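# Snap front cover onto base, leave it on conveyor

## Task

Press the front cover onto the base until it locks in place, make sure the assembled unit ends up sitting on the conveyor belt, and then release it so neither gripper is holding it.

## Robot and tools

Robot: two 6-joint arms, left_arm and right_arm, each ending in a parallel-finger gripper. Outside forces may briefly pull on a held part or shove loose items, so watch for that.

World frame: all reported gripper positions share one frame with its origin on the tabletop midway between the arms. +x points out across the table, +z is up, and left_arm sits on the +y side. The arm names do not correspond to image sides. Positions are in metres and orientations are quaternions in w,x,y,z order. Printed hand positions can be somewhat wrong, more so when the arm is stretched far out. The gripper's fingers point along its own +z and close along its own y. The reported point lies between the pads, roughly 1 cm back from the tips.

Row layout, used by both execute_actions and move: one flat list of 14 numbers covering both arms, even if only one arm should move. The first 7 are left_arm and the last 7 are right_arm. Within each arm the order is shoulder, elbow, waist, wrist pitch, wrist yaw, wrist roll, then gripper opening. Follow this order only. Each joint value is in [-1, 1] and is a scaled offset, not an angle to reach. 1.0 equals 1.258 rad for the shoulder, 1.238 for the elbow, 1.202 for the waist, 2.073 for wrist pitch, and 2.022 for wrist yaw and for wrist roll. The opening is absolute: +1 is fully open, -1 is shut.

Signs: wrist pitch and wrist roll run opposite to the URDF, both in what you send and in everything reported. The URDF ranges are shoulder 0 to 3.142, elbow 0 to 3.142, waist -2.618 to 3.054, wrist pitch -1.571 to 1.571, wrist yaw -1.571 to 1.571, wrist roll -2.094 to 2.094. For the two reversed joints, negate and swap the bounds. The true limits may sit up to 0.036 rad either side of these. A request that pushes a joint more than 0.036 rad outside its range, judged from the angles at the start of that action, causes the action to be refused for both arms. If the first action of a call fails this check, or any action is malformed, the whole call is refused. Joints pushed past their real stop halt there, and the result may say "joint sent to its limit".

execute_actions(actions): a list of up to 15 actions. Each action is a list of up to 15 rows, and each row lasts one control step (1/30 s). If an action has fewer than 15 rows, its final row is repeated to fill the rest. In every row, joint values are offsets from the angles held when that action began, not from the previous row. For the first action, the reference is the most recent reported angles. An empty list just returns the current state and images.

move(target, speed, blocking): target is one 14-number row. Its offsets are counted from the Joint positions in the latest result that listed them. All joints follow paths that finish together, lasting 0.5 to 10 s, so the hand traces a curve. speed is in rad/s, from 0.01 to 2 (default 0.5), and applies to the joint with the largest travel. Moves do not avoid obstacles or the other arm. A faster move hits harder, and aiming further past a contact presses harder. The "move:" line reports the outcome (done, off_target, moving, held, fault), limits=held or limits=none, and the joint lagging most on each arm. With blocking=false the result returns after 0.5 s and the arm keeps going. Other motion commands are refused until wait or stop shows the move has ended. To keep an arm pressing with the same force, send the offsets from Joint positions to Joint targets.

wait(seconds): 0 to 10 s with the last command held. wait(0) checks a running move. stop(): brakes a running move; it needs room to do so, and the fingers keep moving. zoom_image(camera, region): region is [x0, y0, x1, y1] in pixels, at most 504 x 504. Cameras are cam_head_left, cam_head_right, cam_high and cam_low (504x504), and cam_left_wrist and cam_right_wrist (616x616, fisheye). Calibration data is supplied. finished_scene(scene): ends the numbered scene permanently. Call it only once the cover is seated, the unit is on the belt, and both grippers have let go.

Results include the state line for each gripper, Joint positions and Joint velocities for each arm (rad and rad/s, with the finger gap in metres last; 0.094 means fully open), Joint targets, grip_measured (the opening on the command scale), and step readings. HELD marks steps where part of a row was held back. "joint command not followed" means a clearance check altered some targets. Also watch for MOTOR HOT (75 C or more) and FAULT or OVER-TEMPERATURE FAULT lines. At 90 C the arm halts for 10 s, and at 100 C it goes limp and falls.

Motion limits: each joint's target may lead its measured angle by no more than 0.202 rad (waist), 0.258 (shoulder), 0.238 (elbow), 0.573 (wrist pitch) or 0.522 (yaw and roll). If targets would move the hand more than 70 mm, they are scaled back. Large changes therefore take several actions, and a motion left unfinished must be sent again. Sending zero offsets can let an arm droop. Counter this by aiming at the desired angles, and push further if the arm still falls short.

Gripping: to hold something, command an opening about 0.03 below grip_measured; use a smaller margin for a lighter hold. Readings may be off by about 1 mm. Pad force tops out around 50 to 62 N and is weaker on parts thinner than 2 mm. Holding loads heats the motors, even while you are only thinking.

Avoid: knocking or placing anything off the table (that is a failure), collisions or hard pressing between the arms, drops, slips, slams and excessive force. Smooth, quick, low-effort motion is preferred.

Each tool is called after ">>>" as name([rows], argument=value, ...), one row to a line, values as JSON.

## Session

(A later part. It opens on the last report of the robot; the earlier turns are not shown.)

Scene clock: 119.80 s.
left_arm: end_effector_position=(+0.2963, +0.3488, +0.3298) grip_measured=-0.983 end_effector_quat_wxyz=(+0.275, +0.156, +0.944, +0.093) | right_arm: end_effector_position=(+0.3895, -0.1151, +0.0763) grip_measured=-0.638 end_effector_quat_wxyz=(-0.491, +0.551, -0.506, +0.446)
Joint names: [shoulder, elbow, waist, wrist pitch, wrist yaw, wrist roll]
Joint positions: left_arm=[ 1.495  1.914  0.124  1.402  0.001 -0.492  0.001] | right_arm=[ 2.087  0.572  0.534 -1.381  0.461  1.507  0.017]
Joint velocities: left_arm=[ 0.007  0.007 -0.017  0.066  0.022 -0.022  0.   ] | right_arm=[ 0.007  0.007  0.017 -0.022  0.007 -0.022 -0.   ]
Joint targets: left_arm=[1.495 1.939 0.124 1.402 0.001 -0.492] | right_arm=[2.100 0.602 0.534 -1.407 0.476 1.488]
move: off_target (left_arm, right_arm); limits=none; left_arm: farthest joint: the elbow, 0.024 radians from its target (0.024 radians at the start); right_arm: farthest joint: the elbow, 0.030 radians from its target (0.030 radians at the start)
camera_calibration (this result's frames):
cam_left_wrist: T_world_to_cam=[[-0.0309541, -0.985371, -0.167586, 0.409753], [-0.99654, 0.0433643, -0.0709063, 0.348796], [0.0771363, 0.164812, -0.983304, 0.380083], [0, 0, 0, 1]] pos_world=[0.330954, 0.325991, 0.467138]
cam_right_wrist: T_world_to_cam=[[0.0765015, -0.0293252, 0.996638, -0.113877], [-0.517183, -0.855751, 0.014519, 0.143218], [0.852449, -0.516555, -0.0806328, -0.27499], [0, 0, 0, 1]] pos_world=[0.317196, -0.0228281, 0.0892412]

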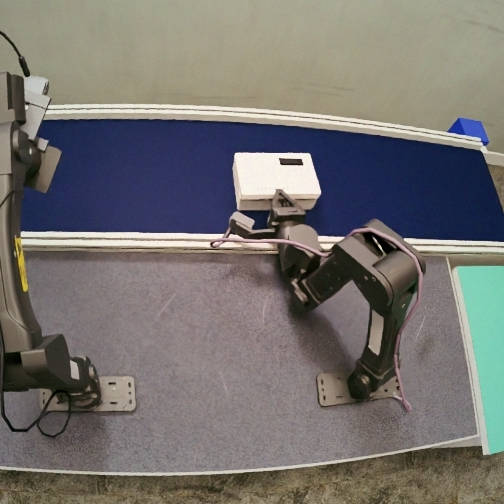

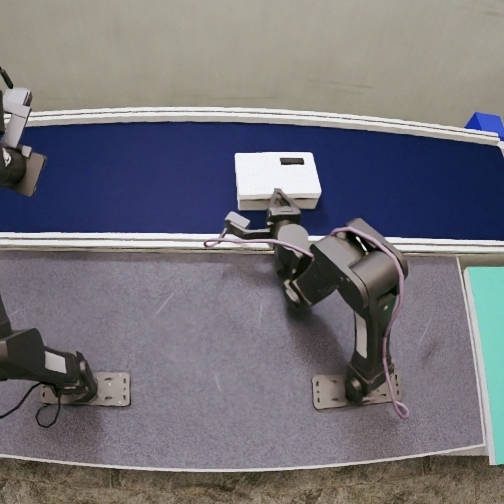

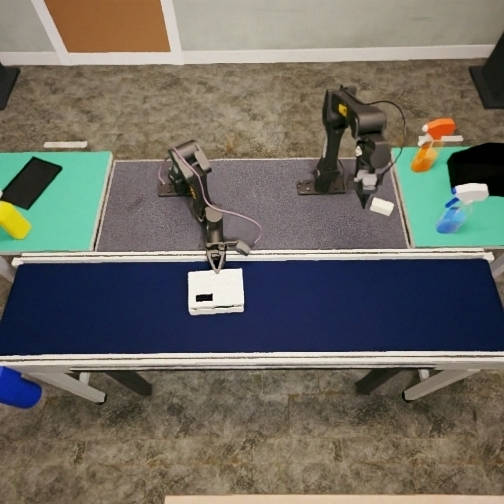

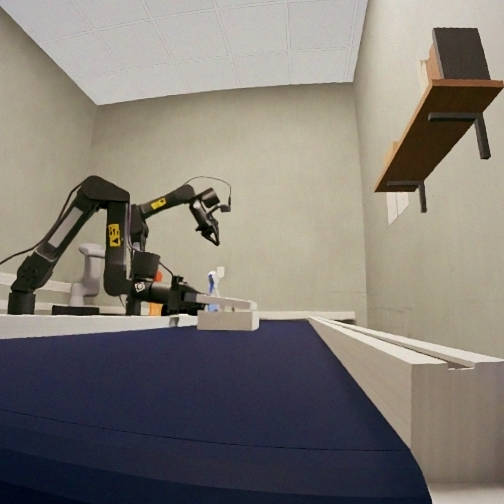

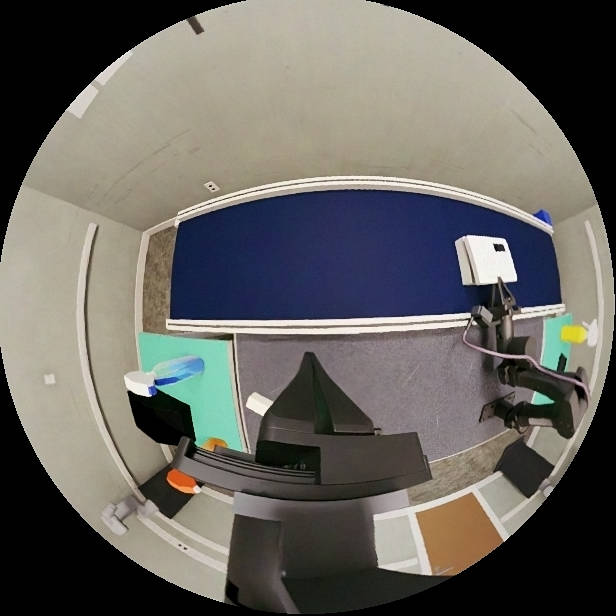

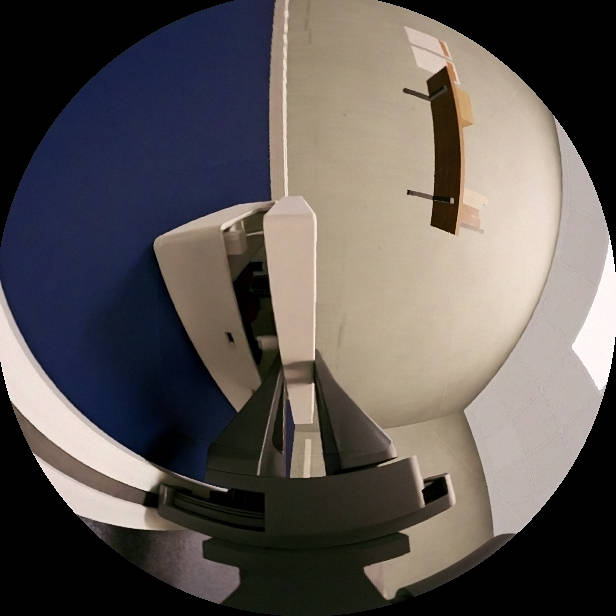

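>>> move(target=[0.3,0.22,-0.65,-0.41,0,0.243,-1,0.02,0.042,0,-0.004,0.014,0,-0.72])

>>> move(target=[0.42,0.02,0,0,0,0,-1,0.01,0.02,0,-0.014,0,0,-0.72], speed=0.3)

>>> zoom_image(camera="cam_high", region=[160,230,280,330])

>>> zoom_image(camera="cam_low", region=[160,260,290,350])

Scene clock: 130.00 s.
left_arm: end_effector_position=(+0.4174, -0.0300, +0.4225) grip_measured=-0.983 end_effector_quat_wxyz=(+0.567, +0.247, +0.765, -0.181) | right_arm: end_effector_position=(+0.3957, -0.1145, +0.0770) grip_measured=-0.638 end_effector_quat_wxyz=(-0.489, +0.545, -0.509, +0.452)
Joint names: [shoulder, elbow, waist, wrist pitch, wrist yaw, wrist roll]
Joint positions: left_arm=[ 1.878  2.156 -0.66   0.574  0.001 -0.005  0.001] | right_arm=[ 2.101  0.601  0.534 -1.373  0.478  1.507  0.017]
Joint velocities: left_arm=[ 0.002 -0.007 -0.017  0.007  0.007  0.051 -0.002] | right_arm=[ 0.007 -0.012 -0.012  0.051 -0.037  0.007  0.   ]
Joint targets: left_arm=[1.872 2.187 -0.657 0.552 0.001 -0.001] | right_arm=[2.112 0.624 0.534 -1.390 0.489 1.507]
move: off_target (left_arm, right_arm); limits=none; left_arm: farthest joint: the elbow, 0.031 radians from its target (0.272 radians at the start); right_arm: farthest joint: the elbow, 0.023 radians from its target (0.052 radians at the start)
camera_calibration (this result's frames):
cam_left_wrist: T_world_to_cam=[[-0.485016, -0.848767, 0.210604, 0.0895209], [-0.703861, 0.235966, -0.67, 0.629172], [0.518978, -0.473196, -0.711861, 0.206097], [0, 0, 0, 1]] pos_world=[0.379309, 0.025044, 0.549404]
cam_right_wrist: T_world_to_cam=[[0.0699217, -0.0316674, 0.99705, -0.11274], [-0.532069, -0.846637, 0.0104231, 0.154073], [0.843809, -0.531228, -0.0760476, -0.278506], [0, 0, 0, 1]] pos_world=[0.324866, -0.0210763, 0.0896214]

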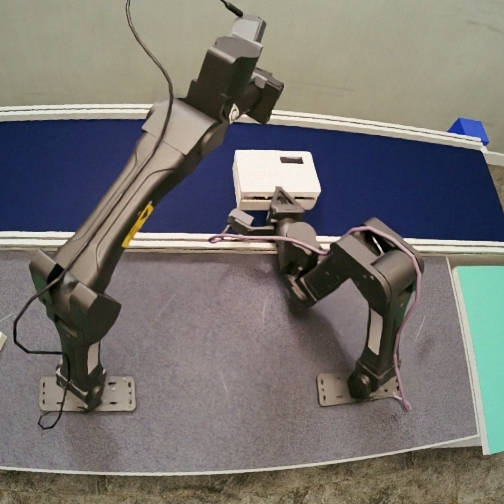

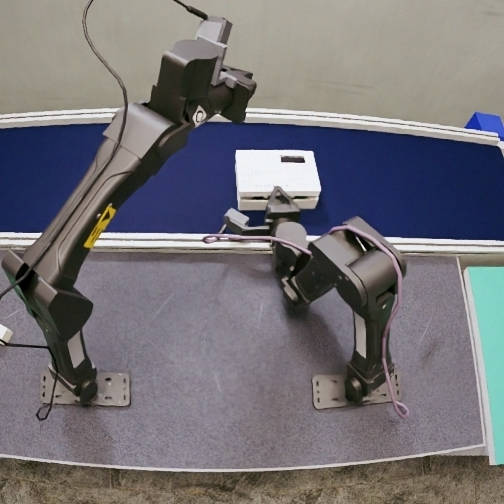

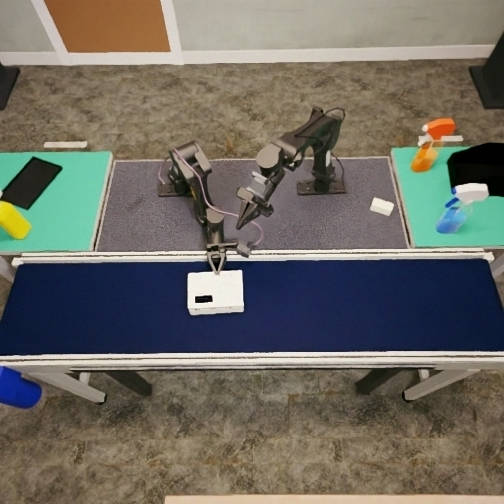

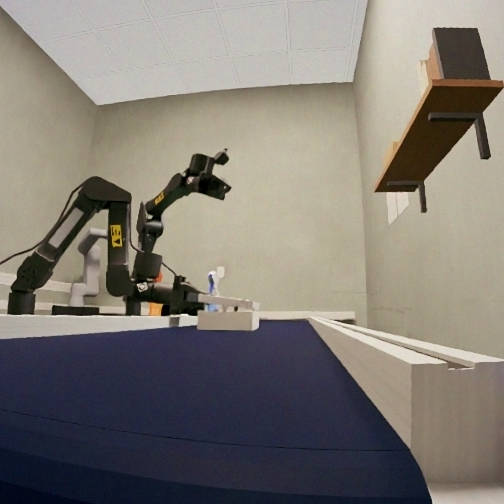

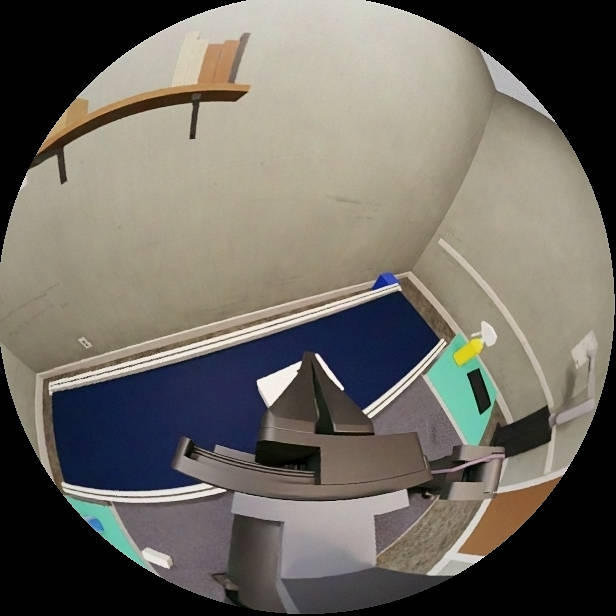

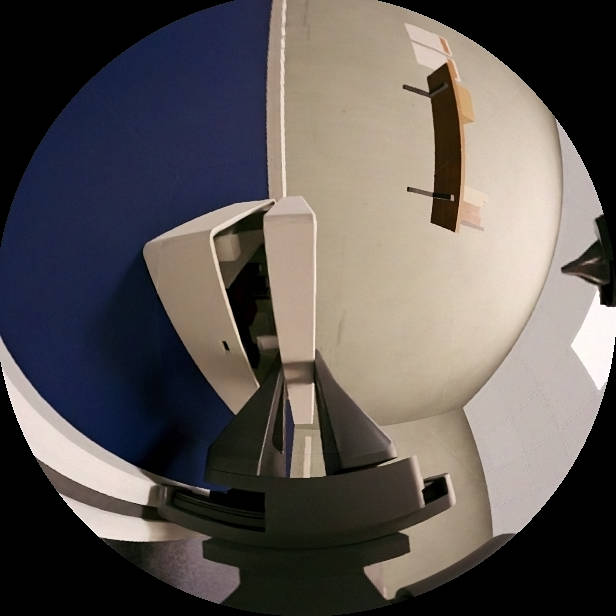

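Scene clock: 132.17 s.
left_arm: end_effector_position=(+0.4824, -0.0766, +0.1013) grip_measured=-0.983 end_effector_quat_wxyz=(+0.341, +0.287, +0.888, -0.109) | right_arm: end_effector_position=(+0.3957, -0.1145, +0.0774) grip_measured=-0.638 end_effector_quat_wxyz=(-0.490, +0.544, -0.510, +0.452)
Joint names: [shoulder, elbow, waist, wrist pitch, wrist yaw, wrist roll]
Joint positions: left_arm=[ 2.422  2.156 -0.66   0.572  0.001 -0.005  0.001] | right_arm=[ 2.101  0.601  0.534 -1.374  0.478  1.505  0.017]
Joint velocities: left_arm=[-0.002 -0.022 -0.012  0.007  0.007  0.037 -0.   ] | right_arm=[ 0.012  0.002 -0.002  0.022  0.022 -0.066 -0.001]
Joint targets: left_arm=[2.406 2.180 -0.660 0.574 0.001 -0.005] | right_arm=[2.114 0.626 0.534 -1.402 0.479 1.506]
move: off_target (left_arm, right_arm); limits=none; left_arm: farthest joint: the elbow, 0.025 radians from its target (0.025 radians at the start); right_arm: farthest joint: the wrist pitch, 0.028 radians from its target (0.029 radians at the start)
camera_calibration (this result's frames):
cam_left_wrist: T_world_to_cam=[[-0.408362, -0.903564, 0.129661, 0.116211], [-0.902232, 0.37796, -0.207661, 0.53047], [0.138629, -0.201785, -0.969569, 0.152064], [0, 0, 0, 1]] pos_world=[0.504983, -0.064808, 0.242526]
cam_right_wrist: T_world_to_cam=[[0.06876, -0.0343686, 0.997041, -0.112935], [-0.532261, -0.846547, 0.00752584, 0.15442], [0.843783, -0.531203, -0.0765016, -0.278451], [0, 0, 0, 1]] pos_world=[0.324909, -0.0210719, 0.0901372]

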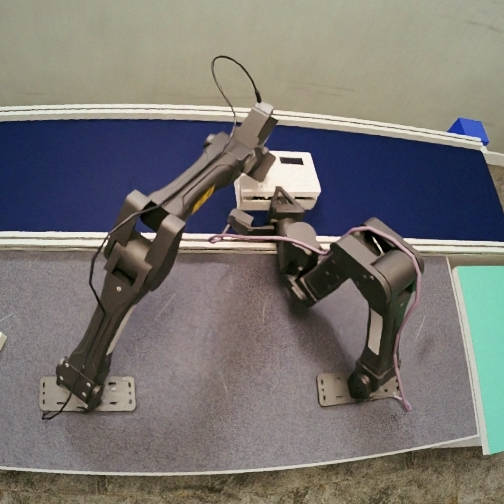

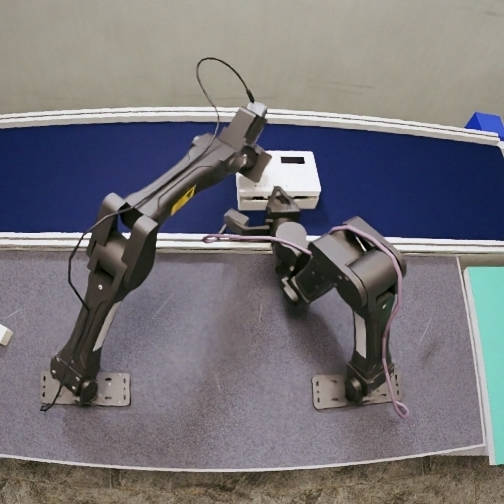

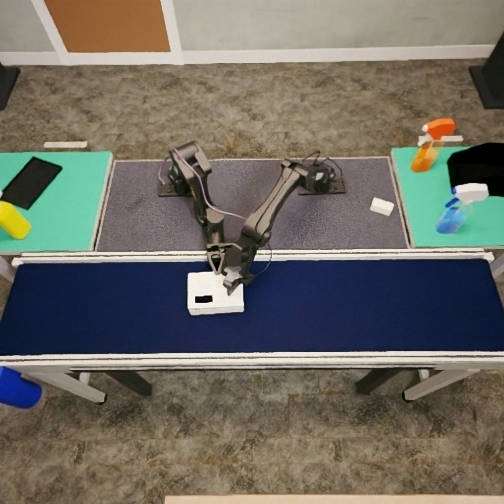

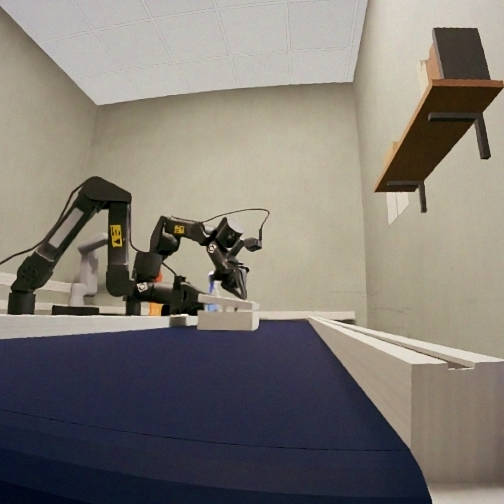

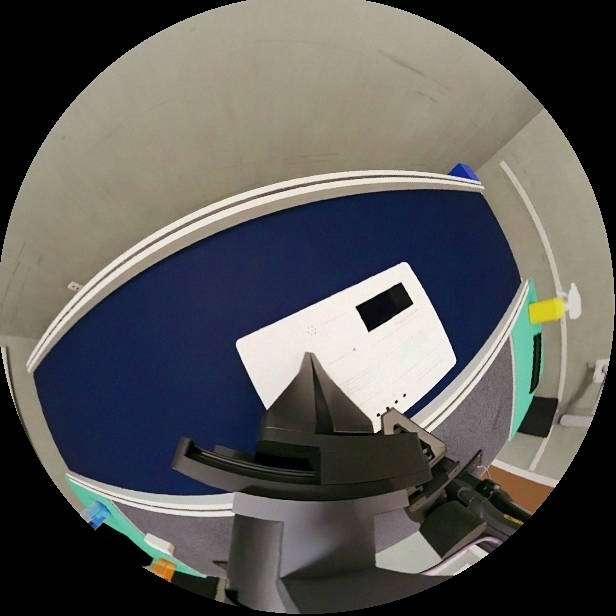

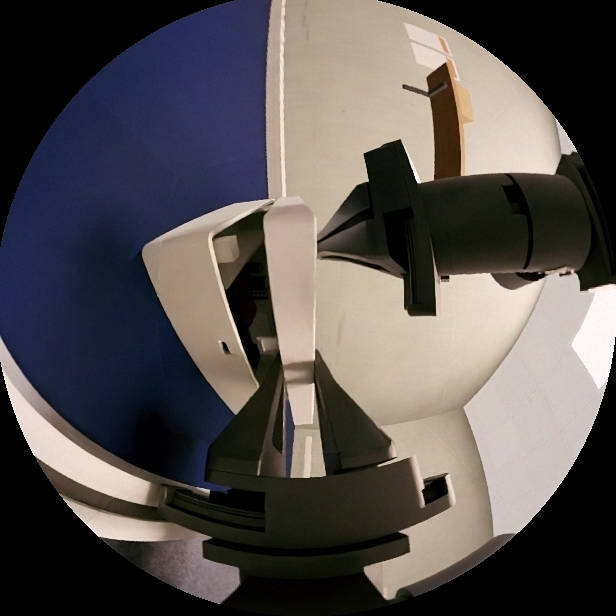

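Region (160, 230, 280, 330) of cam_high's 504x504 image, scaled by 4.200, with more detail than that image has.

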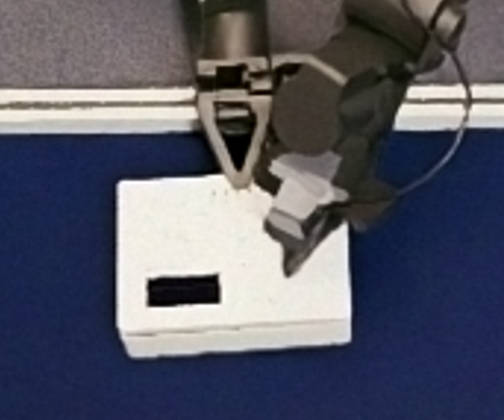

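Region (160, 260, 290, 350) of cam_low's 504x504 image, scaled by 3.877, with more detail than that image has; it fills the top 349 rows of this view, and the rest is white.

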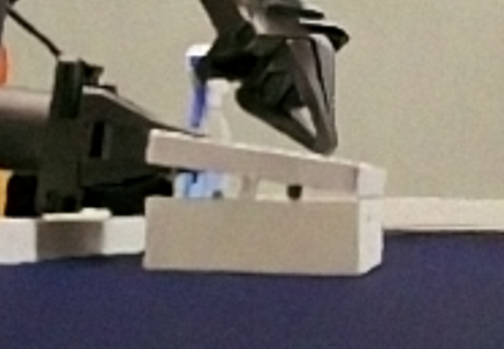

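>>> move(target=[0.04,0.02,0,0,0,0,-1,0,0.02,0,-0.012,0,0,-0.5], speed=0.06)

>>> move(target=[0.025,0.02,0,0,0,0,-1,-0.04,-0.1,0.03,-0.045,0,0,-0.5], speed=0.08)

>>> zoom_image(camera="cam_high", region=[160,230,280,330])

>>> zoom_image(camera="cam_low", region=[160,260,290,350])

Scene clock: 141.37 s.
left_arm: end_effector_position=(+0.4904, -0.0820, +0.0971) grip_measured=-0.983 end_effector_quat_wxyz=(+0.354, +0.285, +0.884, -0.112) | right_arm: end_effector_position=(+0.3961, -0.1143, +0.0814) grip_measured=-0.503 end_effector_quat_wxyz=(-0.496, +0.539, -0.508, +0.454)
Joint names: [shoulder, elbow, waist, wrist pitch, wrist yaw, wrist roll]
Joint positions: left_arm=[ 2.449  2.169 -0.66   0.53  -0.    -0.005  0.001] | right_arm=[ 2.101  0.601  0.534 -1.392  0.478  1.506  0.023]
Joint velocities: left_arm=[ 0.002 -0.002 -0.012 -0.022 -0.022  0.022  0.   ] | right_arm=[ 0.002 -0.007  0.007 -0.022 -0.007  0.066 -0.001]
Joint targets: left_arm=[2.472 2.180 -0.660 0.572 0.001 -0.005] | right_arm=[2.101 0.626 0.534 -1.399 0.478 1.505]
move: off_target (left_arm, right_arm); limits=none; left_arm: farthest joint: the wrist pitch, 0.042 radians from its target (0.000 radians at the start); right_arm: farthest joint: the elbow, 0.025 radians from its target (0.025 radians at the start)
camera_calibration (this result's frames):
cam_left_wrist: T_world_to_cam=[[-0.410498, -0.901975, 0.133913, 0.115929], [-0.89747, 0.37365, -0.234379, 0.538731], [0.161367, -0.216395, -0.962878, 0.1328], [0, 0, 0, 1]] pos_world=[0.509654, -0.0679946, 0.238614]
cam_right_wrist: T_world_to_cam=[[0.0534831, -0.0426528, 0.997657, -0.111959], [-0.532159, -0.84661, -0.00766671, 0.156013], [0.844953, -0.530502, -0.0679774, -0.279428], [0, 0, 0, 1]] pos_world=[0.325115, -0.0209306, 0.0938976]

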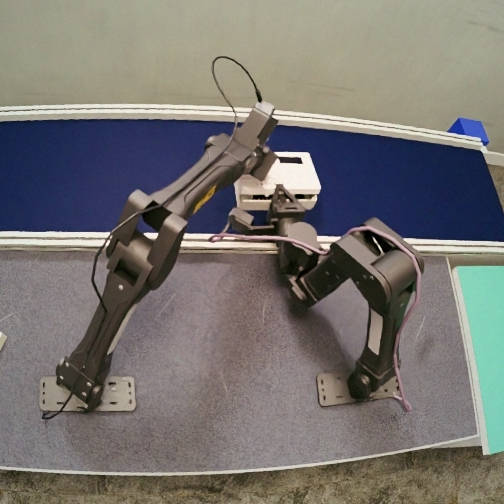

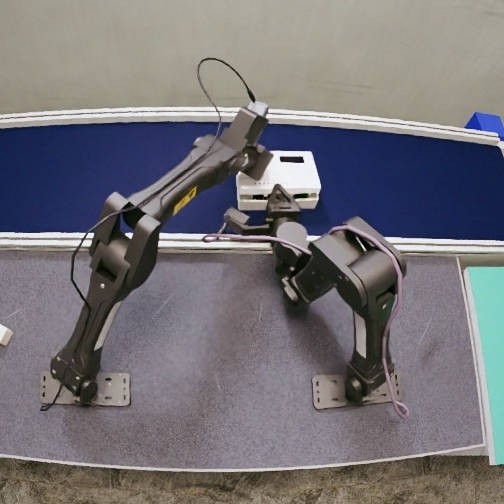

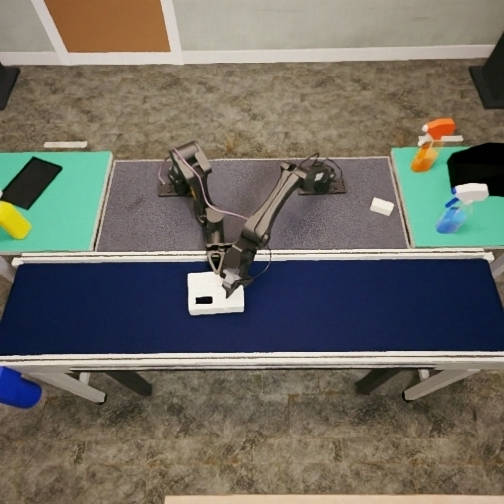

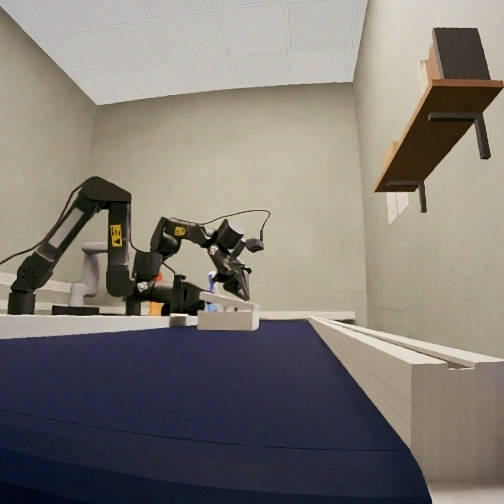

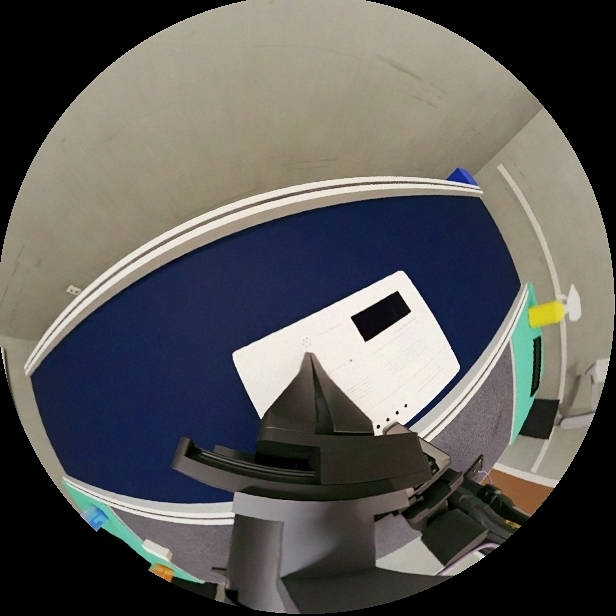

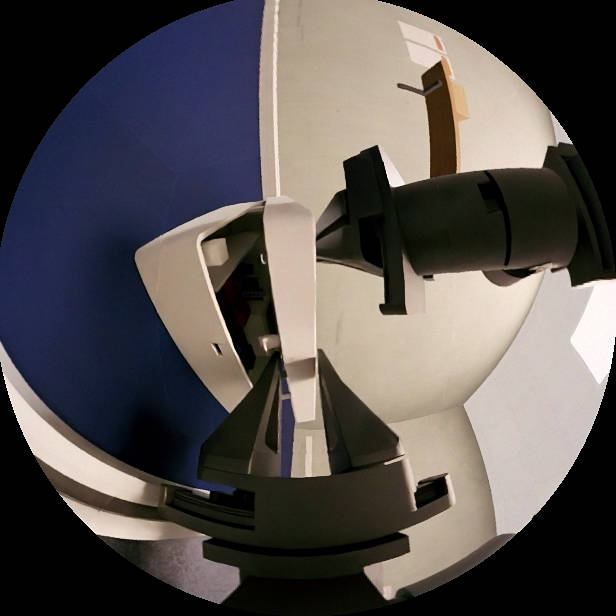

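Scene clock: 143.33 s.
left_arm: end_effector_position=(+0.4961, -0.0854, +0.0964) grip_measured=-0.983 end_effector_quat_wxyz=(+0.364, +0.284, +0.880, -0.114) | right_arm: end_effector_position=(+0.3696, -0.1169, +0.0817) grip_measured=-0.503 end_effector_quat_wxyz=(+0.505, -0.543, +0.499, -0.448)
Joint names: [shoulder, elbow, waist, wrist pitch, wrist yaw, wrist roll]
Joint positions: left_arm=[ 2.464  2.178 -0.66   0.501 -0.003 -0.005  0.001] | right_arm=[ 2.071  0.492  0.562 -1.479  0.478  1.507  0.023]
Joint velocities: left_arm=[-0.012  0.017  0.002  0.037 -0.037 -0.007 -0.   ] | right_arm=[-0.007 -0.007 -0.007 -0.022 -0.051  0.022  0.   ]
Joint targets: left_arm=[2.480 2.194 -0.660 0.531 -0.000 -0.005] | right_arm=[2.051 0.477 0.571 -1.485 0.478 1.506]
move: off_target (left_arm); limits=none; left_arm: farthest joint: the wrist pitch, 0.029 radians from its target (0.000 radians at the start); right_arm: farthest joint: the shoulder, 0.020 radians from its target (0.051 radians at the start)
camera_calibration (this result's frames):
cam_left_wrist: T_world_to_cam=[[-0.411307, -0.901263, 0.136207, 0.115533], [-0.893298, 0.368857, -0.256833, 0.544645], [0.181233, -0.22731, -0.95681, 0.119077], [0, 0, 0, 1]] pos_world=[0.512469, -0.0697032, 0.23808]
cam_right_wrist: T_world_to_cam=[[0.0481863, -0.0446164, 0.997841, -0.109264], [-0.508906, -0.86071, -0.0139095, 0.129971], [0.859472, -0.507137, -0.06418, -0.261366], [0, 0, 0, 1]] pos_world=[0.296045, -0.0255565, 0.0940616]

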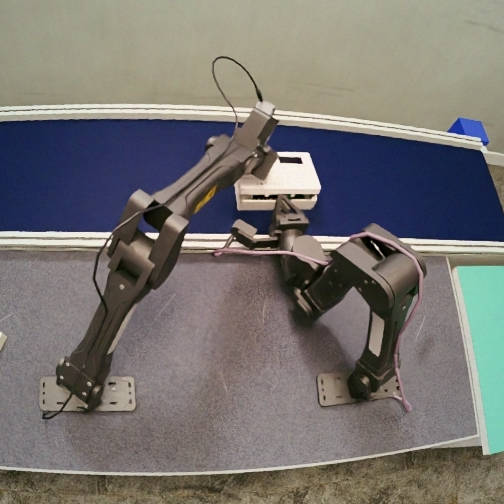

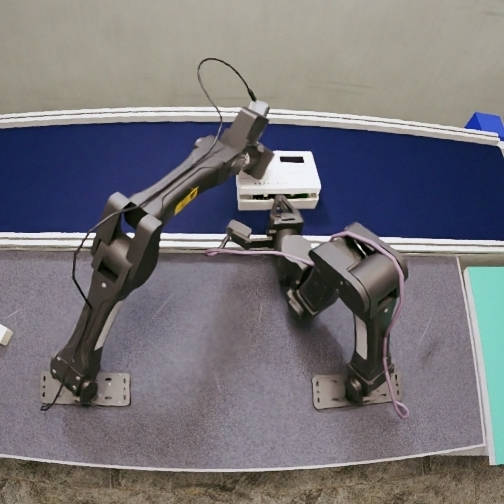

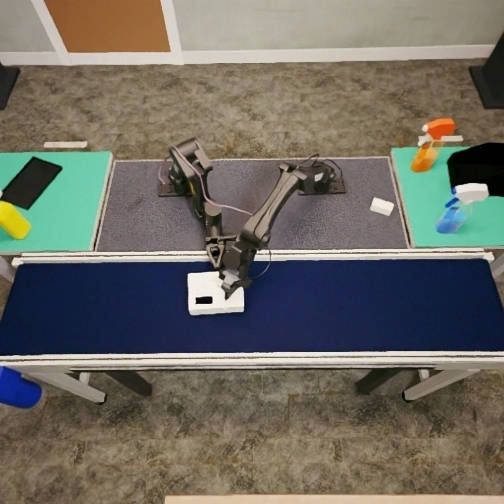

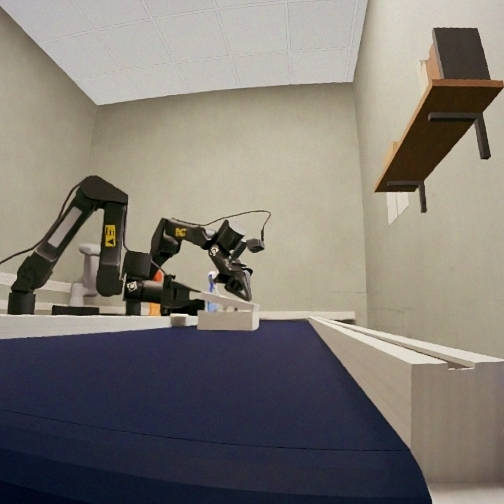

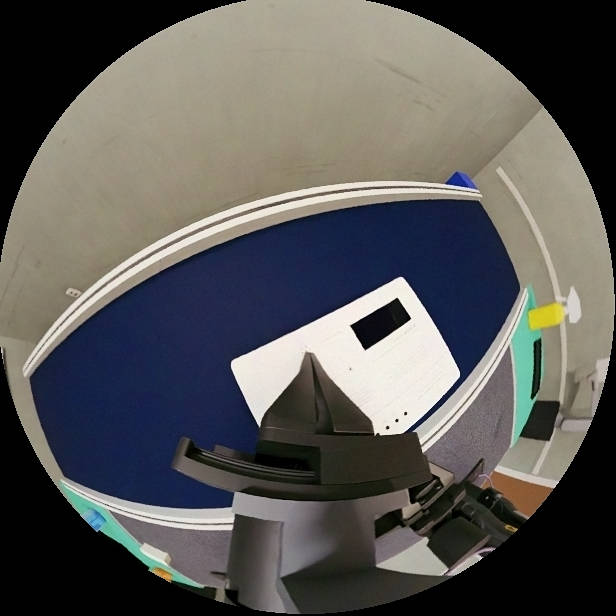

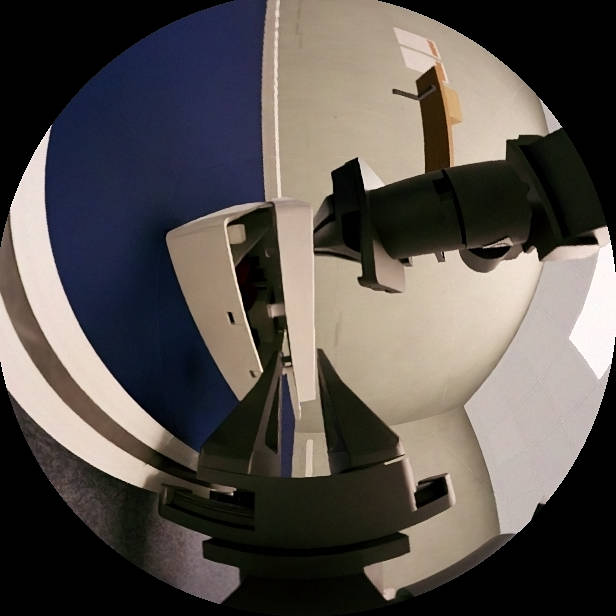

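Region (160, 230, 280, 330) of cam_high's 504x504 image, scaled by 4.200, with more detail than that image has.

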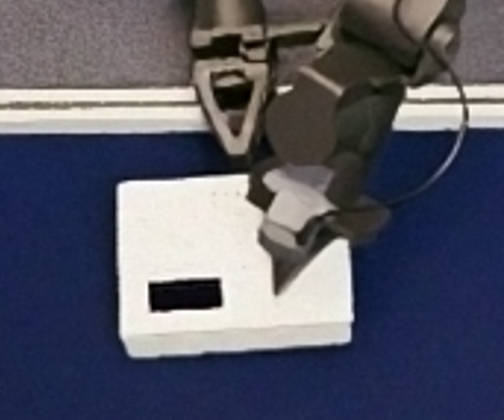

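Region (160, 260, 290, 350) of cam_low's 504x504 image, scaled by 3.877, with more detail than that image has; it fills the top 349 rows of this view, and the rest is white.

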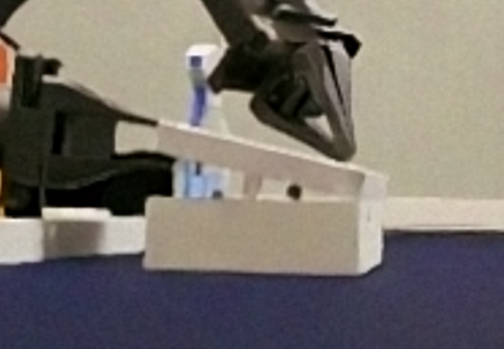

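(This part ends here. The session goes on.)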